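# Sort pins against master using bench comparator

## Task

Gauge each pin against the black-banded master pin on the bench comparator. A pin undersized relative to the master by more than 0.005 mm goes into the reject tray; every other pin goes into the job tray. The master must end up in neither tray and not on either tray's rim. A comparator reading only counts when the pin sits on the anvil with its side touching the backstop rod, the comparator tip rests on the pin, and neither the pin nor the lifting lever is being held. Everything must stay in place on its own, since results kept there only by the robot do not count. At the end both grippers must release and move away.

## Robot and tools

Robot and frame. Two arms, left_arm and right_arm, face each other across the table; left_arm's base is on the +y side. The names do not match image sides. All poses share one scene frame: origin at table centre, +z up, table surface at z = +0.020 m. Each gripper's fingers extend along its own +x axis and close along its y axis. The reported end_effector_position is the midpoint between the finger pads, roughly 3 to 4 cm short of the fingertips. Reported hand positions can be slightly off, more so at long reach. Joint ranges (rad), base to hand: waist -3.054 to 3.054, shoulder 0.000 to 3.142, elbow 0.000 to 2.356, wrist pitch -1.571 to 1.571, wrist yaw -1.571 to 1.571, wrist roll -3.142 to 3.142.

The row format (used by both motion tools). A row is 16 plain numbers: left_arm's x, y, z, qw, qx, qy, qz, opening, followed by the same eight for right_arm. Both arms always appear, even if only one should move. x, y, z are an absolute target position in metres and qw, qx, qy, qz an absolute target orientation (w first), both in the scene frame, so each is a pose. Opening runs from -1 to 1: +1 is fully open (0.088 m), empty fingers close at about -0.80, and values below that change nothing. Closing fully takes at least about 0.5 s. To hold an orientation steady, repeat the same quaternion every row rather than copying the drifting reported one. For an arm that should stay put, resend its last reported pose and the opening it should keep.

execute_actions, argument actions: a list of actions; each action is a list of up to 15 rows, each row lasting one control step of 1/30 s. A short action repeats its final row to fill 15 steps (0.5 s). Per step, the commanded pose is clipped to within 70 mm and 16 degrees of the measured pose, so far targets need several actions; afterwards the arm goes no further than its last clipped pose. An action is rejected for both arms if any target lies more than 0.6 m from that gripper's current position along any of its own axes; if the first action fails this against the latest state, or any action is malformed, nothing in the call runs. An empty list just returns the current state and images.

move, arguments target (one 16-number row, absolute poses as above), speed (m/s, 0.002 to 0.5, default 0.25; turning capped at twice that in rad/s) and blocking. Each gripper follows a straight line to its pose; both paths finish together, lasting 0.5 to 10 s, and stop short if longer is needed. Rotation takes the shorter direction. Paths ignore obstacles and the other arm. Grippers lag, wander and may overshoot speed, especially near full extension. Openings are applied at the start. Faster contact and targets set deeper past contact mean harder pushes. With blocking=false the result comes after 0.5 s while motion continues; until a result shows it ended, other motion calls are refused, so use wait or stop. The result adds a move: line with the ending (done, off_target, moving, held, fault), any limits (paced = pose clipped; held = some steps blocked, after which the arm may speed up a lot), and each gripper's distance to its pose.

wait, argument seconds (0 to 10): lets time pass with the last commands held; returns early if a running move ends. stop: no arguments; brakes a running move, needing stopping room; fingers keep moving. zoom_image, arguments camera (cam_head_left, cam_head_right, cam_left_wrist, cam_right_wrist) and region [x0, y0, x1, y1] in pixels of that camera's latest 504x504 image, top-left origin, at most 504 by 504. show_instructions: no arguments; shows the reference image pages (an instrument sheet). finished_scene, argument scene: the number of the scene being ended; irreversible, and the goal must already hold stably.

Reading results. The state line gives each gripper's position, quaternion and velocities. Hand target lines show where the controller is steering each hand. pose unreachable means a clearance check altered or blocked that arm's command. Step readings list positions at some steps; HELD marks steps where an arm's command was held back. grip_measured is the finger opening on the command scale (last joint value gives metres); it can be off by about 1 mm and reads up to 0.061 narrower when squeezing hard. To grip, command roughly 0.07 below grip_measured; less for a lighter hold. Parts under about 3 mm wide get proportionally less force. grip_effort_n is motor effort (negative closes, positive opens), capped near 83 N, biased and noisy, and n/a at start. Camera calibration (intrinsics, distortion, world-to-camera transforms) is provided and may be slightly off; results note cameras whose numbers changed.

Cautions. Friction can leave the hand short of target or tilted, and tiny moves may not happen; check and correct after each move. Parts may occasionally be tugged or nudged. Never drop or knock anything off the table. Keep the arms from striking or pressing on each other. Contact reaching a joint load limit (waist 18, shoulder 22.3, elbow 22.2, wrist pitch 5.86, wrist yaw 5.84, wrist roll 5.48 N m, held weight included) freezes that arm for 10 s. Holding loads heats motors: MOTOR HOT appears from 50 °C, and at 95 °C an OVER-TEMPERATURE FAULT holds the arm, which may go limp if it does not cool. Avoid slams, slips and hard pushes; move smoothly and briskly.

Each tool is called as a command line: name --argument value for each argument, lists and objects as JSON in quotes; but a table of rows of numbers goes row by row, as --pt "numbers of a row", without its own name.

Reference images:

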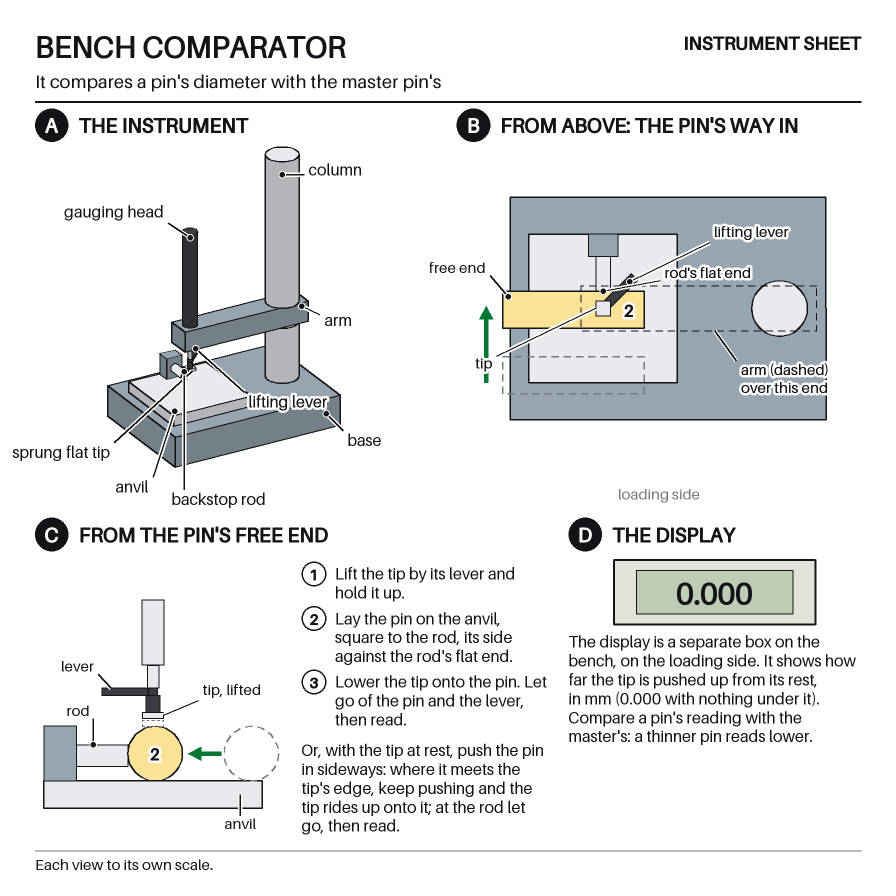

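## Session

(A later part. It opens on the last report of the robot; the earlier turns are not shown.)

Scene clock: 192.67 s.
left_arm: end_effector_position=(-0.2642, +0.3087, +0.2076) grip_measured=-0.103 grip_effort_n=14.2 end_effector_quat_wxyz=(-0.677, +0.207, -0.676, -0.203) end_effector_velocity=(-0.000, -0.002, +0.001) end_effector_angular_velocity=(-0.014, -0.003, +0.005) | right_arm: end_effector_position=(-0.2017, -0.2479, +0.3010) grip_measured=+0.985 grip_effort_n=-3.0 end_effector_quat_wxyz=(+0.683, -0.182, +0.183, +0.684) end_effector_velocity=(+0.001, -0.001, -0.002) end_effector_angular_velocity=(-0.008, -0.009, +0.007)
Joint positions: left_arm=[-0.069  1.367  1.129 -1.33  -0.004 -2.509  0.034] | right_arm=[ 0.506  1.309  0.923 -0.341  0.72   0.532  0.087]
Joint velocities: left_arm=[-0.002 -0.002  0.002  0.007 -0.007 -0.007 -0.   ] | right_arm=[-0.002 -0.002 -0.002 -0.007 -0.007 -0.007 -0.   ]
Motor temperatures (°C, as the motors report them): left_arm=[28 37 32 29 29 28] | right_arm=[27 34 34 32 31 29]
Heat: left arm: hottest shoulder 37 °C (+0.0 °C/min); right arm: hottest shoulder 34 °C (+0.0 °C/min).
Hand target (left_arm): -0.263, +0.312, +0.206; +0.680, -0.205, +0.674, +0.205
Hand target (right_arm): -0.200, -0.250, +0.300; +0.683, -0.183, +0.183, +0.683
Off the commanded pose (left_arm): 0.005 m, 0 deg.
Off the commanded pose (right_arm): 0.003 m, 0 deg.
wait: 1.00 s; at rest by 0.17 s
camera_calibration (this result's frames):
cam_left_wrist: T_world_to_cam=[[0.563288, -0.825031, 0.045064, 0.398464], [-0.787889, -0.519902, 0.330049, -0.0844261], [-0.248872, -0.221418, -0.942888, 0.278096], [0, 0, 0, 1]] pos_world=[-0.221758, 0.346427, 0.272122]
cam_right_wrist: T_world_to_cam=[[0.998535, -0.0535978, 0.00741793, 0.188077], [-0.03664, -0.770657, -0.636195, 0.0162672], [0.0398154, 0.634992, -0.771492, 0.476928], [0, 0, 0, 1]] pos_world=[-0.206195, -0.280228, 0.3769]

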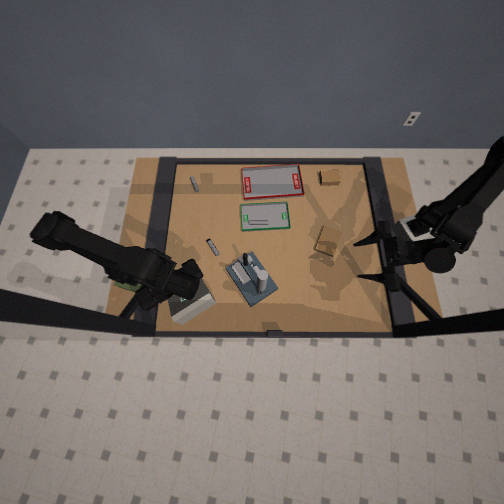

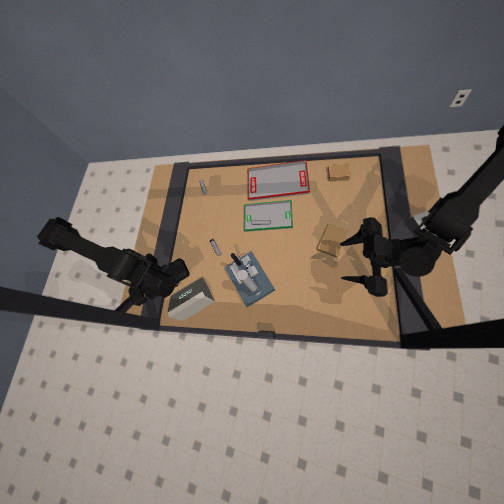

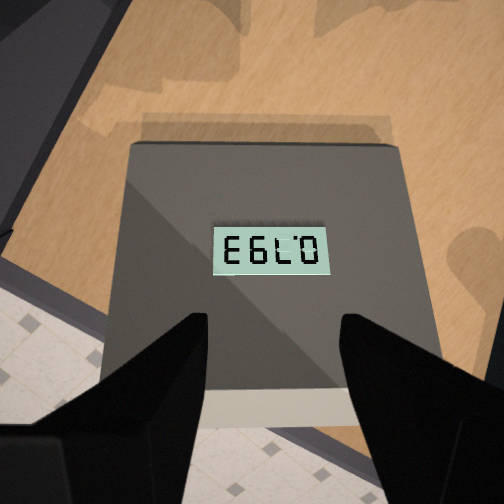

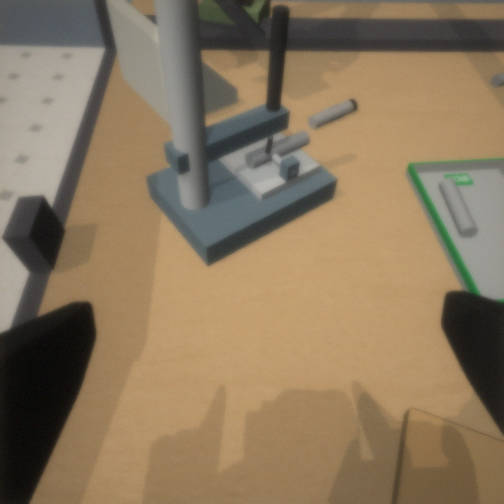

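move --target '[-0.1287,0.118,0.16,0.6767,-0.205,0.6767,0.205,-0.1, -0.2,-0.25,0.3,0.683,-0.183,0.183,0.683,1]'

move --target '[-0.1300,0.122,0.093,0.6767,-0.205,0.6767,0.205,-0.1, -0.2,-0.25,0.3,0.683,-0.183,0.183,0.683,1]' --speed 0.08

move --target '[-0.1300,0.122,0.093,0.6767,-0.205,0.6767,0.205,-0.6, -0.2,-0.25,0.3,0.683,-0.183,0.183,0.683,1]'

move --target '[-0.147,0.147,0.1,0.6767,-0.205,0.6767,0.205,-0.6, -0.2,-0.25,0.3,0.683,-0.183,0.183,0.683,1]' --speed 0.05

move --target '[-0.147,0.147,0.16,0.6767,-0.205,0.6767,0.205,-0.6, -0.2,-0.25,0.3,0.683,-0.183,0.183,0.683,1]' --speed 0.1

move --target '[0.0,0.2,0.16,0.6767,-0.205,0.6767,0.205,-0.6, -0.2,-0.25,0.3,0.683,-0.183,0.183,0.683,1]' --speed 0.2

move --target '[0.2366,0.0605,0.12,0.7068,-0.4686,0.5296,0.0186,-0.6, -0.2,-0.25,0.3,0.683,-0.183,0.183,0.683,1]' --speed 0.2

Scene clock: 205.47 s.
left_arm: end_effector_position=(-0.1292, +0.1212, +0.1619) grip_measured=-0.103 grip_effort_n=14.2 end_effector_quat_wxyz=(-0.676, +0.207, -0.678, -0.203) end_effector_velocity=(+0.000, -0.004, +0.001) end_effector_angular_velocity=(-0.004, +0.007, -0.005) | right_arm: end_effector_position=(-0.2017, -0.2479, +0.3010) grip_measured=+0.985 grip_effort_n=-3.0 end_effector_quat_wxyz=(+0.683, -0.182, +0.183, +0.684) end_effector_velocity=(+0.001, -0.001, -0.001) end_effector_angular_velocity=(-0.001, -0.015, +0.001)
Joint positions: left_arm=[ 0.434  2.067  1.752 -1.25   0.002 -2.006  0.034] | right_arm=[ 0.506  1.309  0.923 -0.341  0.72   0.532  0.087]
Joint velocities: left_arm=[ 0.002  0.012  0.022 -0.007  0.007  0.007 -0.   ] | right_arm=[ 0.002 -0.002 -0.002 -0.007  0.007 -0.007 -0.   ]
Motor temperatures (°C, as the motors report them): left_arm=[28 36 32 29 29 28] | right_arm=[27 34 35 32 31 29]
Heat: left arm: hottest shoulder 36 °C (-1.0 °C/min); right arm: hottest elbow 35 °C (+1.0 °C/min).
Hand target (left_arm): -0.128, +0.119, +0.159; +0.674, -0.205, +0.679, +0.205
Hand target (right_arm): -0.200, -0.250, +0.300; +0.683, -0.183, +0.183, +0.683
Off the commanded pose (left_arm): 0.004 m, 0 deg.
Off the commanded pose (right_arm): 0.003 m, 0 deg.
move: done
camera_calibration (this result's frames):
cam_left_wrist: T_world_to_cam=[[0.56248, -0.825596, 0.0447979, 0.169798], [-0.78733, -0.518292, 0.333893, -0.0611654], [-0.252442, -0.223079, -0.941546, 0.226683], [0, 0, 0, 1]] pos_world=[-0.0864411, 0.159052, 0.226249]
cam_right_wrist: T_world_to_cam=[[0.998535, -0.0535978, 0.00741793, 0.188077], [-0.03664, -0.770657, -0.636195, 0.0162672], [0.0398154, 0.634992, -0.771492, 0.476928], [0, 0, 0, 1]] pos_world=[-0.206195, -0.280228, 0.3769]

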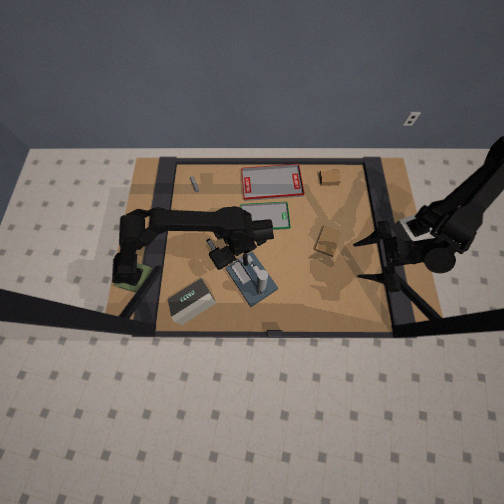

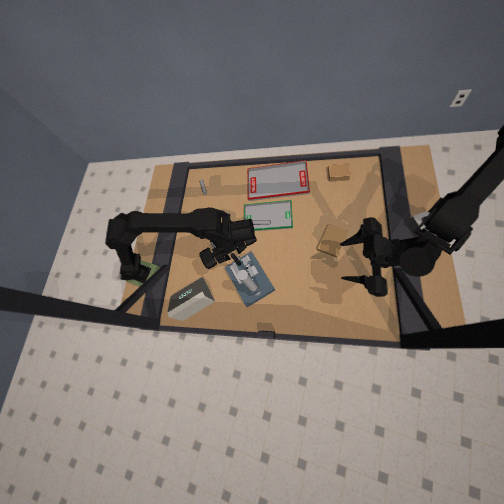

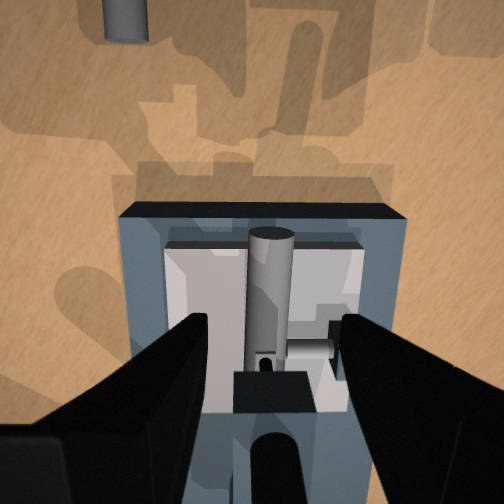

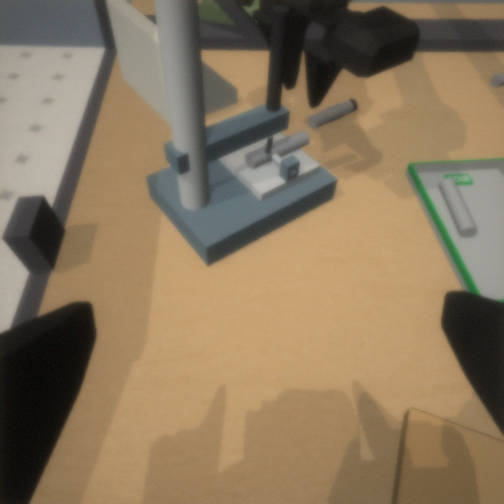

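Scene clock: 206.73 s.
left_arm: end_effector_position=(-0.1288, +0.1187, +0.1016) grip_measured=-0.103 grip_effort_n=14.2 end_effector_quat_wxyz=(-0.675, +0.213, -0.679, -0.197) end_effector_velocity=(-0.002, -0.003, +0.001) end_effector_angular_velocity=(-0.023, +0.004, +0.005) | right_arm: end_effector_position=(-0.2017, -0.2479, +0.3010) grip_measured=+0.985 grip_effort_n=-3.5 end_effector_quat_wxyz=(+0.683, -0.182, +0.183, +0.684) end_effector_velocity=(+0.004, -0.001, -0.002) end_effector_angular_velocity=(-0.015, -0.016, +0.002)
Joint positions: left_arm=[ 0.434  2.107  1.57  -1.011  0.002 -2.006  0.034] | right_arm=[ 0.506  1.309  0.923 -0.341  0.72   0.532  0.087]
Joint velocities: left_arm=[-0.002 -0.007 -0.007  0.022  0.007 -0.007 -0.   ] | right_arm=[-0.007 -0.007 -0.002 -0.022 -0.007 -0.007 -0.   ]
Motor temperatures (°C, as the motors report them): left_arm=[28 36 32 29 29 28] | right_arm=[27 34 35 32 31 29]
Heat: left arm: hottest shoulder 36 °C (+0.0 °C/min); right arm: hottest elbow 35 °C (+1.0 °C/min).
Hand target (left_arm): -0.130, +0.122, +0.093; +0.677, -0.205, +0.677, +0.205
Hand target (right_arm): -0.200, -0.250, +0.300; +0.683, -0.183, +0.183, +0.683
Off the commanded pose (left_arm): 0.009 m, 1 deg.
Off the commanded pose (right_arm): 0.003 m, 0 deg.
move: off_target (left_arm)
camera_calibration (this result's frames):
cam_left_wrist: T_world_to_cam=[[0.56298, -0.824321, 0.0595725, 0.168638], [-0.787775, -0.513427, 0.340297, -0.0432968], [-0.249928, -0.23851, -0.938429, 0.17126], [0, 0, 0, 1]] pos_world=[-0.0862454, 0.15763, 0.165403]
cam_right_wrist: T_world_to_cam=[[0.998535, -0.0535978, 0.00741793, 0.188077], [-0.03664, -0.770657, -0.636195, 0.0162672], [0.0398154, 0.634992, -0.771492, 0.476928], [0, 0, 0, 1]] pos_world=[-0.206195, -0.280228, 0.3769]

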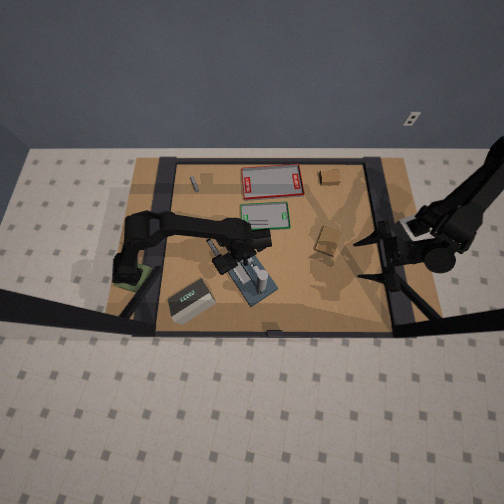

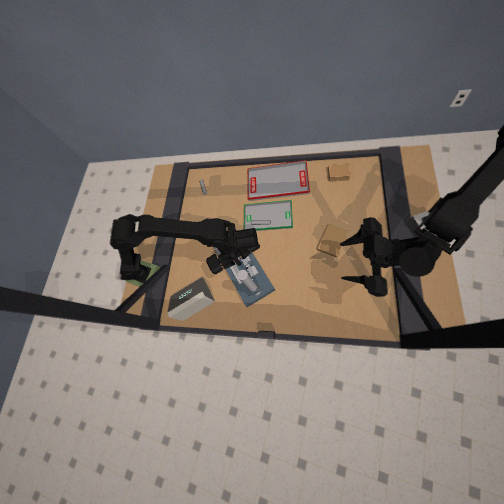

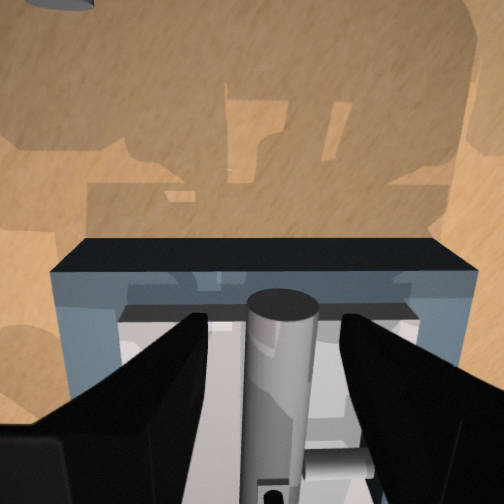

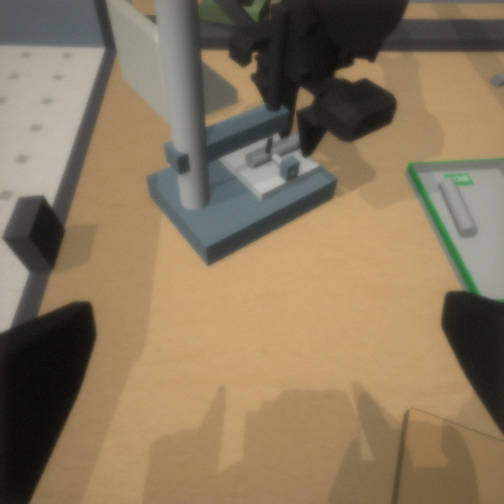

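Scene clock: 207.43 s.
left_arm: end_effector_position=(-0.1288, +0.1186, +0.1016) grip_measured=-0.517 grip_effort_n=-83.5 end_effector_quat_wxyz=(-0.675, +0.213, -0.679, -0.197) end_effector_velocity=(+0.002, +0.004, -0.001) end_effector_angular_velocity=(+0.015, -0.019, +0.020) | right_arm: end_effector_position=(-0.2017, -0.2479, +0.3010) grip_measured=+0.985 grip_effort_n=-3.0 end_effector_quat_wxyz=(+0.683, -0.182, +0.183, +0.684) end_effector_velocity=(+0.005, +0.000, +0.001) end_effector_angular_velocity=(+0.002, -0.024, -0.002)
Joint positions: left_arm=[ 0.434  2.107  1.57  -1.01   0.002 -2.006  0.014] | right_arm=[ 0.506  1.309  0.923 -0.341  0.72   0.532  0.087]
Joint velocities: left_arm=[-0.002 -0.002 -0.007 -0.007 -0.022 -0.022 -0.   ] | right_arm=[-0.007 -0.007 -0.002 -0.007  0.007 -0.022 -0.   ]
Motor temperatures (°C, as the motors report them): left_arm=[28 36 32 29 29 28] | right_arm=[27 34 35 32 31 29]
Heat: left arm: hottest shoulder 36 °C (+0.0 °C/min); right arm: hottest elbow 35 °C (+1.0 °C/min).
Hand target (left_arm): -0.130, +0.122, +0.093; +0.677, -0.205, +0.677, +0.205
Hand target (right_arm): -0.200, -0.250, +0.300; +0.683, -0.183, +0.183, +0.683
Off the commanded pose (left_arm): 0.009 m, 1 deg.
Off the commanded pose (right_arm): 0.003 m, 0 deg.
move: off_target (left_arm)
camera_calibration (this result's frames):
cam_left_wrist: T_world_to_cam=[[0.562976, -0.824299, 0.059916, 0.168525], [-0.787795, -0.513299, 0.340445, -0.0433625], [-0.249873, -0.238864, -0.938354, 0.171287], [0, 0, 0, 1]] pos_world=[-0.0862364, 0.157571, 0.165393]
cam_right_wrist: T_world_to_cam=[[0.998535, -0.0535978, 0.00741793, 0.188077], [-0.03664, -0.770657, -0.636195, 0.0162672], [0.0398154, 0.634992, -0.771492, 0.476928], [0, 0, 0, 1]] pos_world=[-0.206195, -0.280228, 0.3769]

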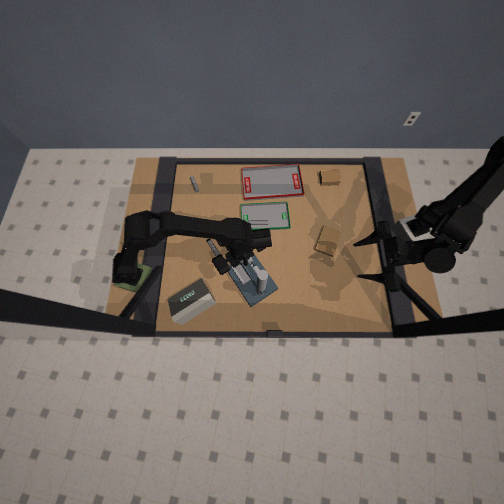

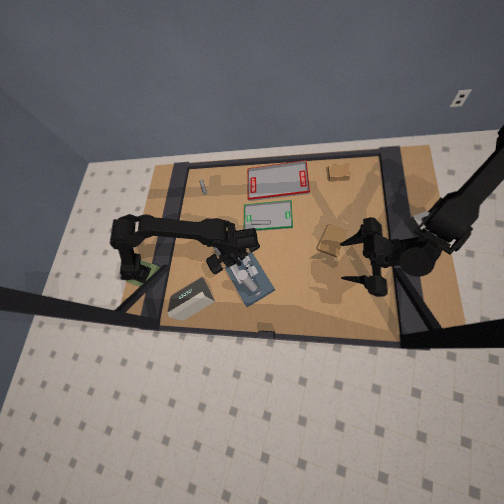

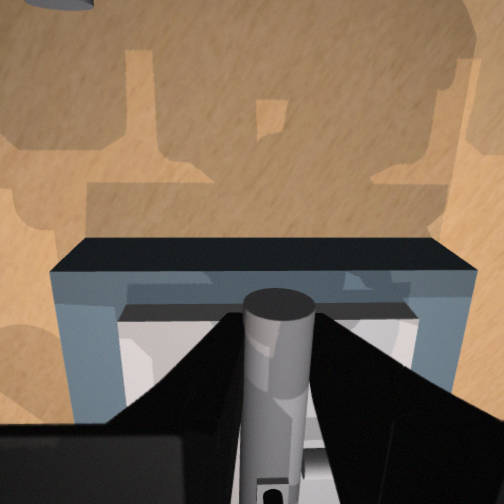

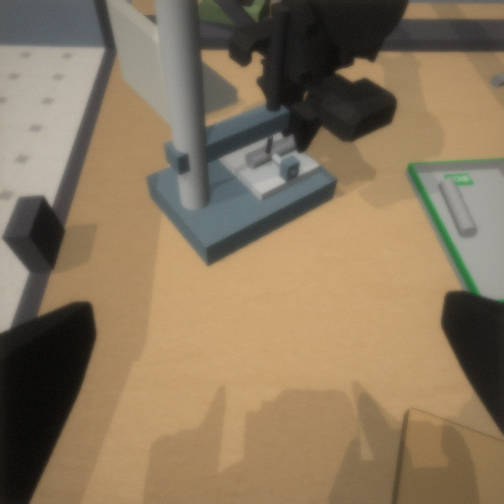

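Scene clock: 208.47 s.
left_arm: end_effector_position=(-0.1435, +0.1433, +0.1009) grip_measured=-0.517 grip_effort_n=-83.5 end_effector_quat_wxyz=(-0.675, +0.210, -0.677, -0.206) end_effector_velocity=(+0.002, +0.003, -0.001) end_effector_angular_velocity=(+0.005, -0.021, +0.005) | right_arm: end_effector_position=(-0.2017, -0.2479, +0.3010) grip_measured=+0.985 grip_effort_n=-3.0 end_effector_quat_wxyz=(+0.683, -0.182, +0.183, +0.684) end_effector_velocity=(-0.001, -0.001, -0.003) end_effector_angular_velocity=(-0.016, +0.010, +0.010)
Joint positions: left_arm=[ 0.405  2.025  1.442 -0.982  0.001 -2.043  0.014] | right_arm=[ 0.506  1.309  0.923 -0.341  0.72   0.532  0.087]
Joint velocities: left_arm=[-0.002 -0.007 -0.017  0.007 -0.022 -0.007 -0.   ] | right_arm=[-0.002 -0.002 -0.002 -0.007 -0.022  0.007 -0.   ]
Motor temperatures (°C, as the motors report them): left_arm=[28 36 32 29 29 28] | right_arm=[27 34 35 32 31 29]
Heat: left arm: hottest shoulder 36 °C (+0.0 °C/min); right arm: hottest elbow 35 °C (+1.0 °C/min).
Hand target (left_arm): -0.147, +0.147, +0.100; +0.677, -0.205, +0.676, +0.205
Hand target (right_arm): -0.200, -0.250, +0.300; +0.683, -0.183, +0.183, +0.683
Off the commanded pose (left_arm): 0.005 m, 1 deg.
Off the commanded pose (right_arm): 0.003 m, 0 deg.
move: done
camera_calibration (this result's frames):
cam_left_wrist: T_world_to_cam=[[0.569685, -0.82065, 0.0446339, 0.199118], [-0.782899, -0.525353, 0.333276, -0.038877], [-0.250054, -0.224806, -0.941772, 0.171124], [0, 0, 0, 1]] pos_world=[-0.101081, 0.181452, 0.165229]
cam_right_wrist: T_world_to_cam=[[0.998535, -0.0535978, 0.00741793, 0.188077], [-0.03664, -0.770657, -0.636195, 0.0162672], [0.0398154, 0.634992, -0.771492, 0.476928], [0, 0, 0, 1]] pos_world=[-0.206195, -0.280228, 0.3769]

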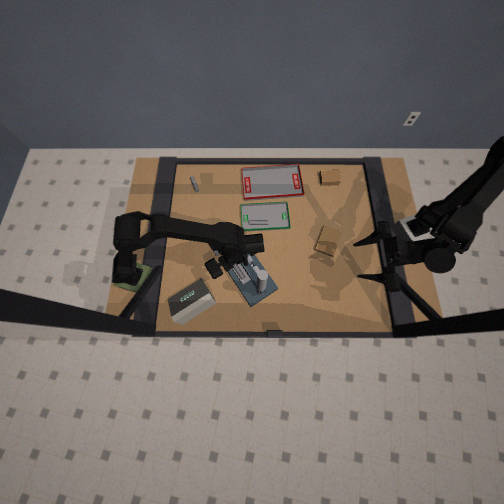

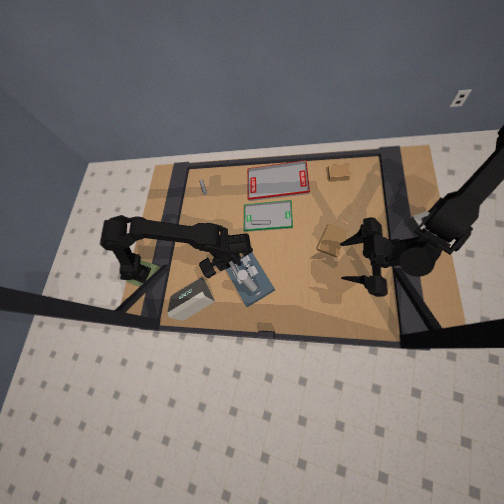

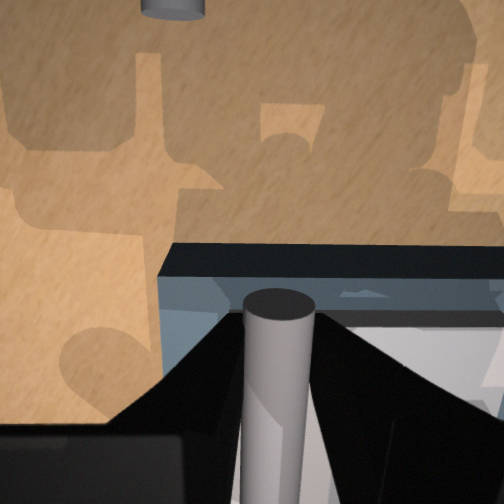

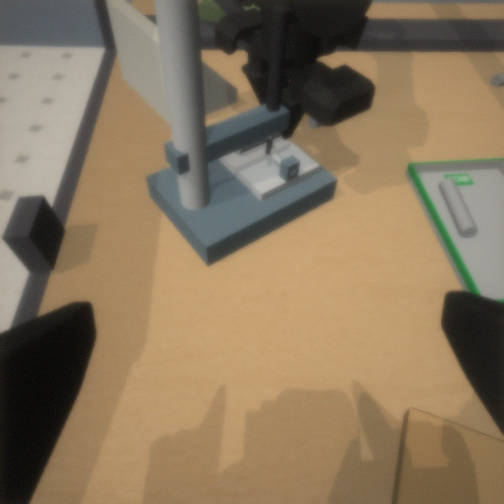

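Scene clock: 209.50 s.
left_arm: end_effector_position=(-0.1461, +0.1498, +0.1521) grip_measured=-0.517 grip_effort_n=-83.5 end_effector_quat_wxyz=(-0.677, +0.198, -0.675, -0.214) end_effector_velocity=(+0.000, +0.002, +0.004) end_effector_angular_velocity=(+0.008, -0.007, +0.005) | right_arm: end_effector_position=(-0.2017, -0.2479, +0.3010) grip_measured=+0.985 grip_effort_n=-3.5 end_effector_quat_wxyz=(+0.683, -0.182, +0.183, +0.684) end_effector_velocity=(+0.002, -0.002, -0.002) end_effector_angular_velocity=(-0.008, -0.009, +0.007)
Joint positions: left_arm=[ 0.4    1.975  1.579 -1.198  0.001 -2.043  0.014] | right_arm=[ 0.506  1.309  0.923 -0.341  0.72   0.532  0.087]
Joint velocities: left_arm=[-0.002 -0.002  0.012 -0.022 -0.007 -0.007  0.   ] | right_arm=[-0.002 -0.007 -0.007 -0.007 -0.007 -0.007 -0.   ]
Motor temperatures (°C, as the motors report them): left_arm=[28 37 32 29 29 28] | right_arm=[27 34 35 33 31 29]
Heat: left arm: hottest shoulder 37 °C (+1.0 °C/min); right arm: hottest elbow 35 °C (+1.0 °C/min).
Hand target (left_arm): -0.147, +0.147, +0.160; +0.677, -0.205, +0.677, +0.205
Hand target (right_arm): -0.200, -0.250, +0.300; +0.683, -0.183, +0.183, +0.683
Off the commanded pose (left_arm): 0.008 m, 1 deg.
Off the commanded pose (right_arm): 0.003 m, 0 deg.
move: done
camera_calibration (this result's frames):
cam_left_wrist: T_world_to_cam=[[0.565718, -0.824381, 0.0189669, 0.207585], [-0.784369, -0.53088, 0.32083, -0.0520834], [-0.254417, -0.196376, -0.946947, 0.216045], [0, 0, 0, 1]] pos_world=[-0.103322, 0.185906, 0.217356]
cam_right_wrist: T_world_to_cam=[[0.998535, -0.0535978, 0.00741793, 0.188077], [-0.03664, -0.770657, -0.636195, 0.0162672], [0.0398154, 0.634992, -0.771492, 0.476928], [0, 0, 0, 1]] pos_world=[-0.206195, -0.280228, 0.3769]

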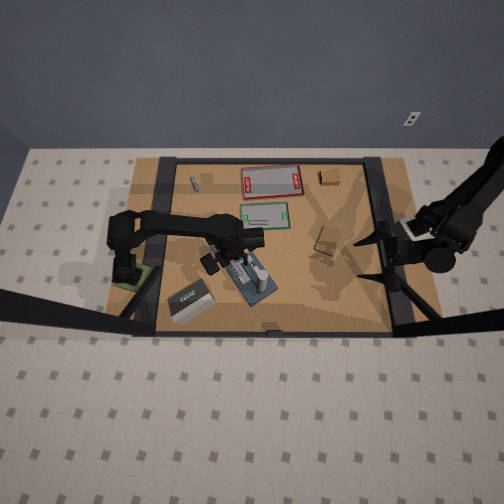

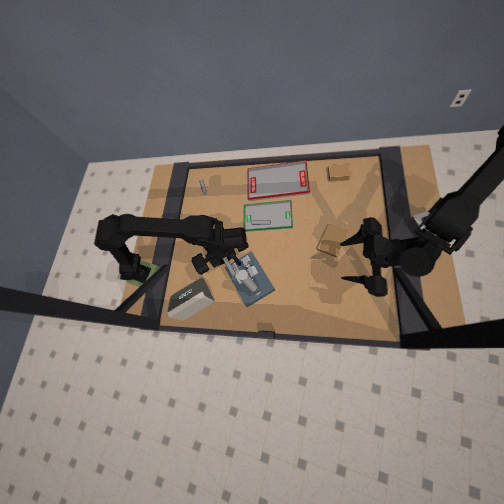

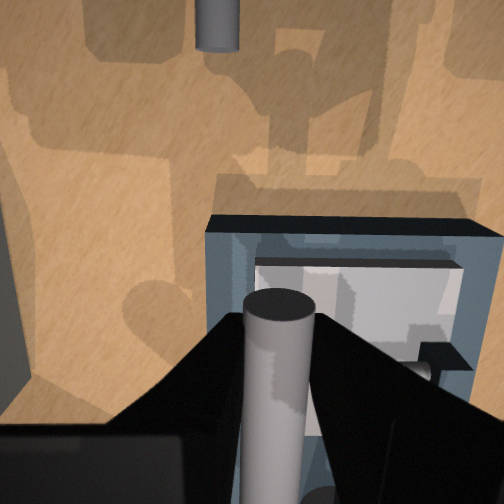

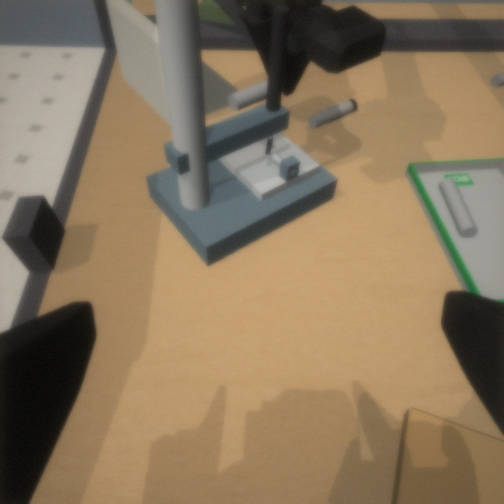

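Scene clock: 210.77 s.
left_arm: end_effector_position=(-0.0039, +0.2027, +0.1582) grip_measured=-0.517 grip_effort_n=-83.5 end_effector_quat_wxyz=(-0.676, +0.203, -0.678, -0.207) end_effector_velocity=(-0.001, +0.004, +0.001) end_effector_angular_velocity=(+0.011, +0.015, -0.015) | right_arm: end_effector_position=(-0.2017, -0.2479, +0.3010) grip_measured=+0.985 grip_effort_n=-3.5 end_effector_quat_wxyz=(+0.683, -0.182, +0.183, +0.684) end_effector_velocity=(+0.001, -0.001, -0.004) end_effector_angular_velocity=(-0.012, +0.000, -0.001)
Joint positions: left_arm=[ 0.818  1.94   1.555 -1.192  0.001 -1.621  0.014] | right_arm=[ 0.506  1.309  0.923 -0.341  0.72   0.532  0.087]
Joint velocities: left_arm=[ 0.007 -0.002  0.002 -0.022  0.007  0.022 -0.   ] | right_arm=[-0.002 -0.002 -0.007 -0.007 -0.007  0.007 -0.   ]
Motor temperatures (°C, as the motors report them): left_arm=[28 37 32 29 29 28] | right_arm=[27 34 35 33 31 29]
Heat: left arm: hottest shoulder 37 °C (+1.0 °C/min); right arm: hottest elbow 35 °C (+1.0 °C/min).
Hand target (left_arm): -0.001, +0.201, +0.160; +0.675, -0.206, +0.679, +0.204
Hand target (right_arm): -0.200, -0.250, +0.300; +0.683, -0.183, +0.183, +0.683
Off the commanded pose (left_arm): 0.005 m, 0 deg.
Off the commanded pose (right_arm): 0.003 m, 0 deg.
move: done
camera_calibration (this result's frames):
cam_left_wrist: T_world_to_cam=[[0.562281, -0.826261, 0.0336578, 0.168616], [-0.786504, -0.521767, 0.33041, 0.0822052], [-0.255443, -0.212255, -0.943237, 0.271078], [0, 0, 0, 1]] pos_world=[0.0390901, 0.23975, 0.222854]
cam_right_wrist: T_world_to_cam=[[0.998535, -0.0535978, 0.00741793, 0.188077], [-0.03664, -0.770657, -0.636195, 0.0162672], [0.0398154, 0.634992, -0.771492, 0.476928], [0, 0, 0, 1]] pos_world=[-0.206195, -0.280228, 0.3769]

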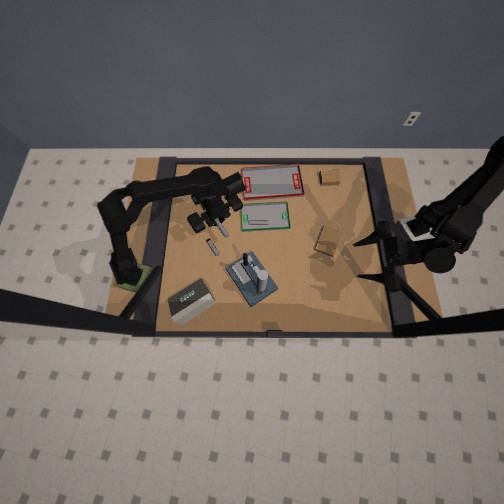

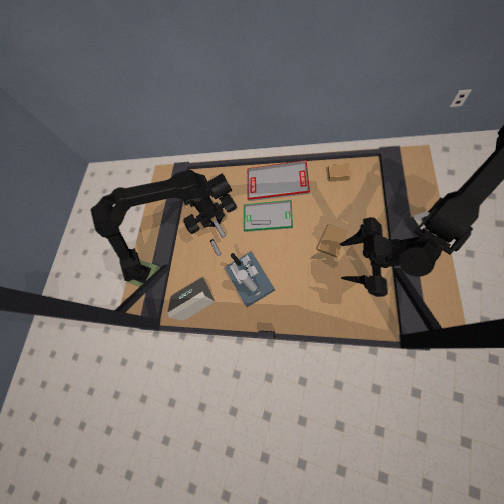

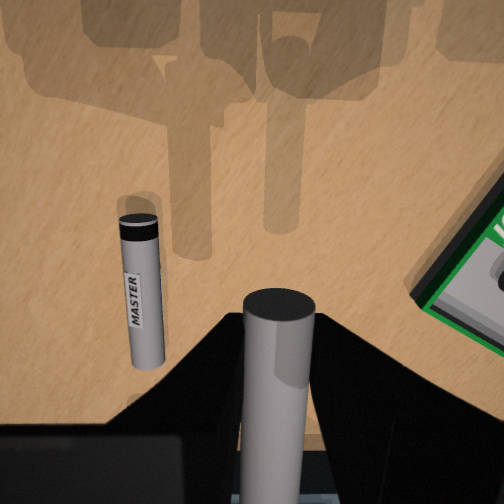

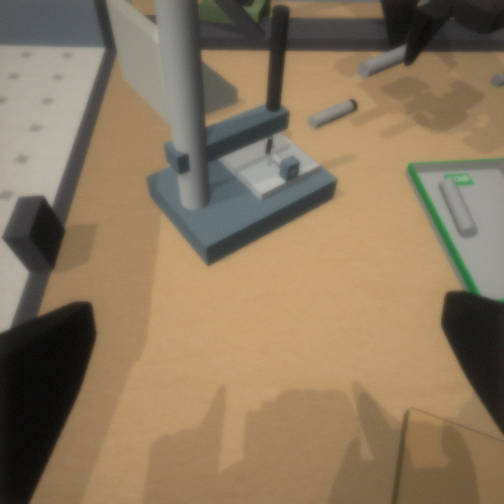

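Scene clock: 213.27 s.
left_arm: end_effector_position=(+0.2353, +0.0641, +0.1181) grip_measured=-0.517 grip_effort_n=-83.5 end_effector_quat_wxyz=(-0.708, +0.465, -0.531, -0.020) end_effector_velocity=(-0.001, -0.000, -0.005) end_effector_angular_velocity=(+0.010, +0.008, +0.008) | right_arm: end_effector_position=(-0.2017, -0.2479, +0.3010) grip_measured=+0.985 grip_effort_n=-3.5 end_effector_quat_wxyz=(+0.683, -0.182, +0.183, +0.684) end_effector_velocity=(+0.002, +0.000, +0.001) end_effector_angular_velocity=(+0.002, -0.011, -0.004)
Joint positions: left_arm=[ 1.037  2.498  2.103 -0.483  0.002 -1.562  0.014] | right_arm=[ 0.506  1.309  0.923 -0.341  0.72   0.532  0.087]
Joint velocities: left_arm=[-0.002  0.012  0.007 -0.007 -0.007 -0.007 -0.   ] | right_arm=[-0.002 -0.002  0.002 -0.007  0.007 -0.007 -0.   ]
Motor temperatures (°C, as the motors report them): left_arm=[28 37 33 29 29 28] | right_arm=[27 34 35 33 31 29]
Heat: left arm: hottest shoulder 37 °C (+1.0 °C/min); right arm: hottest elbow 35 °C (+1.0 °C/min).
Hand target (left_arm): +0.238, +0.062, +0.117; +0.706, -0.469, +0.531, +0.017
Hand target (right_arm): -0.200, -0.250, +0.300; +0.683, -0.183, +0.183, +0.683
Off the commanded pose (left_arm): 0.004 m, 0 deg.
Off the commanded pose (right_arm): 0.003 m, 0 deg.
move: done
camera_calibration (this result's frames):
cam_left_wrist: T_world_to_cam=[[0.511114, -0.540588, 0.668227, -0.160167], [-0.838004, -0.486257, 0.247596, 0.230884], [0.191083, -0.686527, -0.701547, 0.161726], [0, 0, 0, 1]] pos_world=[0.244442, 0.136714, 0.163321]
cam_right_wrist: T_world_to_cam=[[0.998535, -0.0535978, 0.00741793, 0.188077], [-0.03664, -0.770657, -0.636195, 0.0162672], [0.0398154, 0.634992, -0.771492, 0.476928], [0, 0, 0, 1]] pos_world=[-0.206195, -0.280228, 0.3769]

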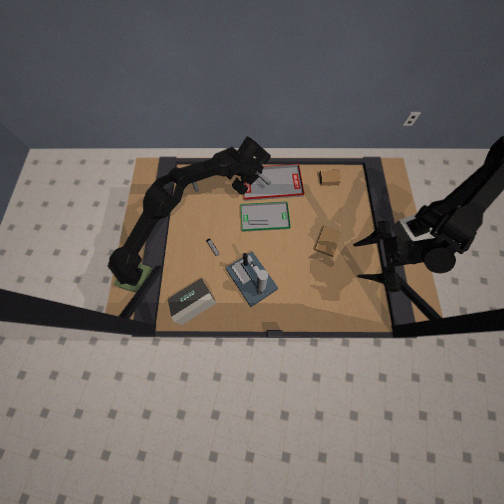

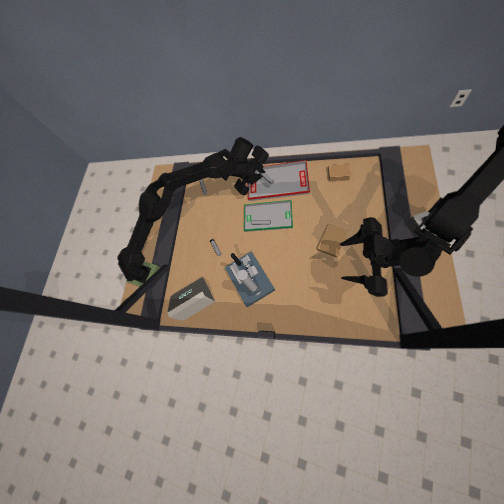

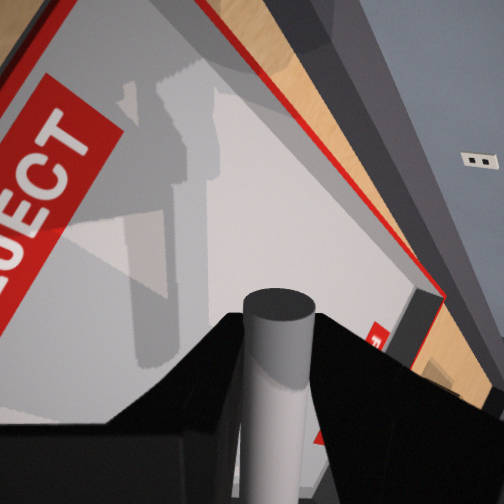

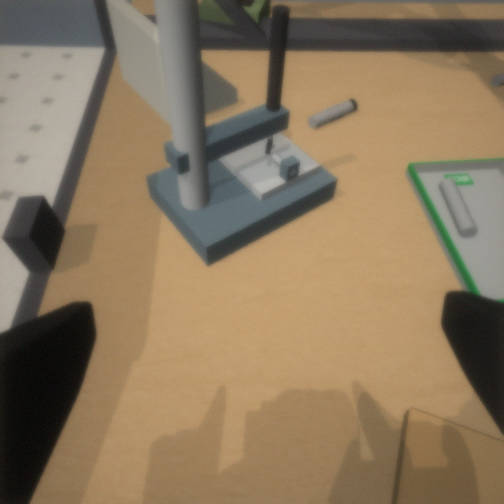

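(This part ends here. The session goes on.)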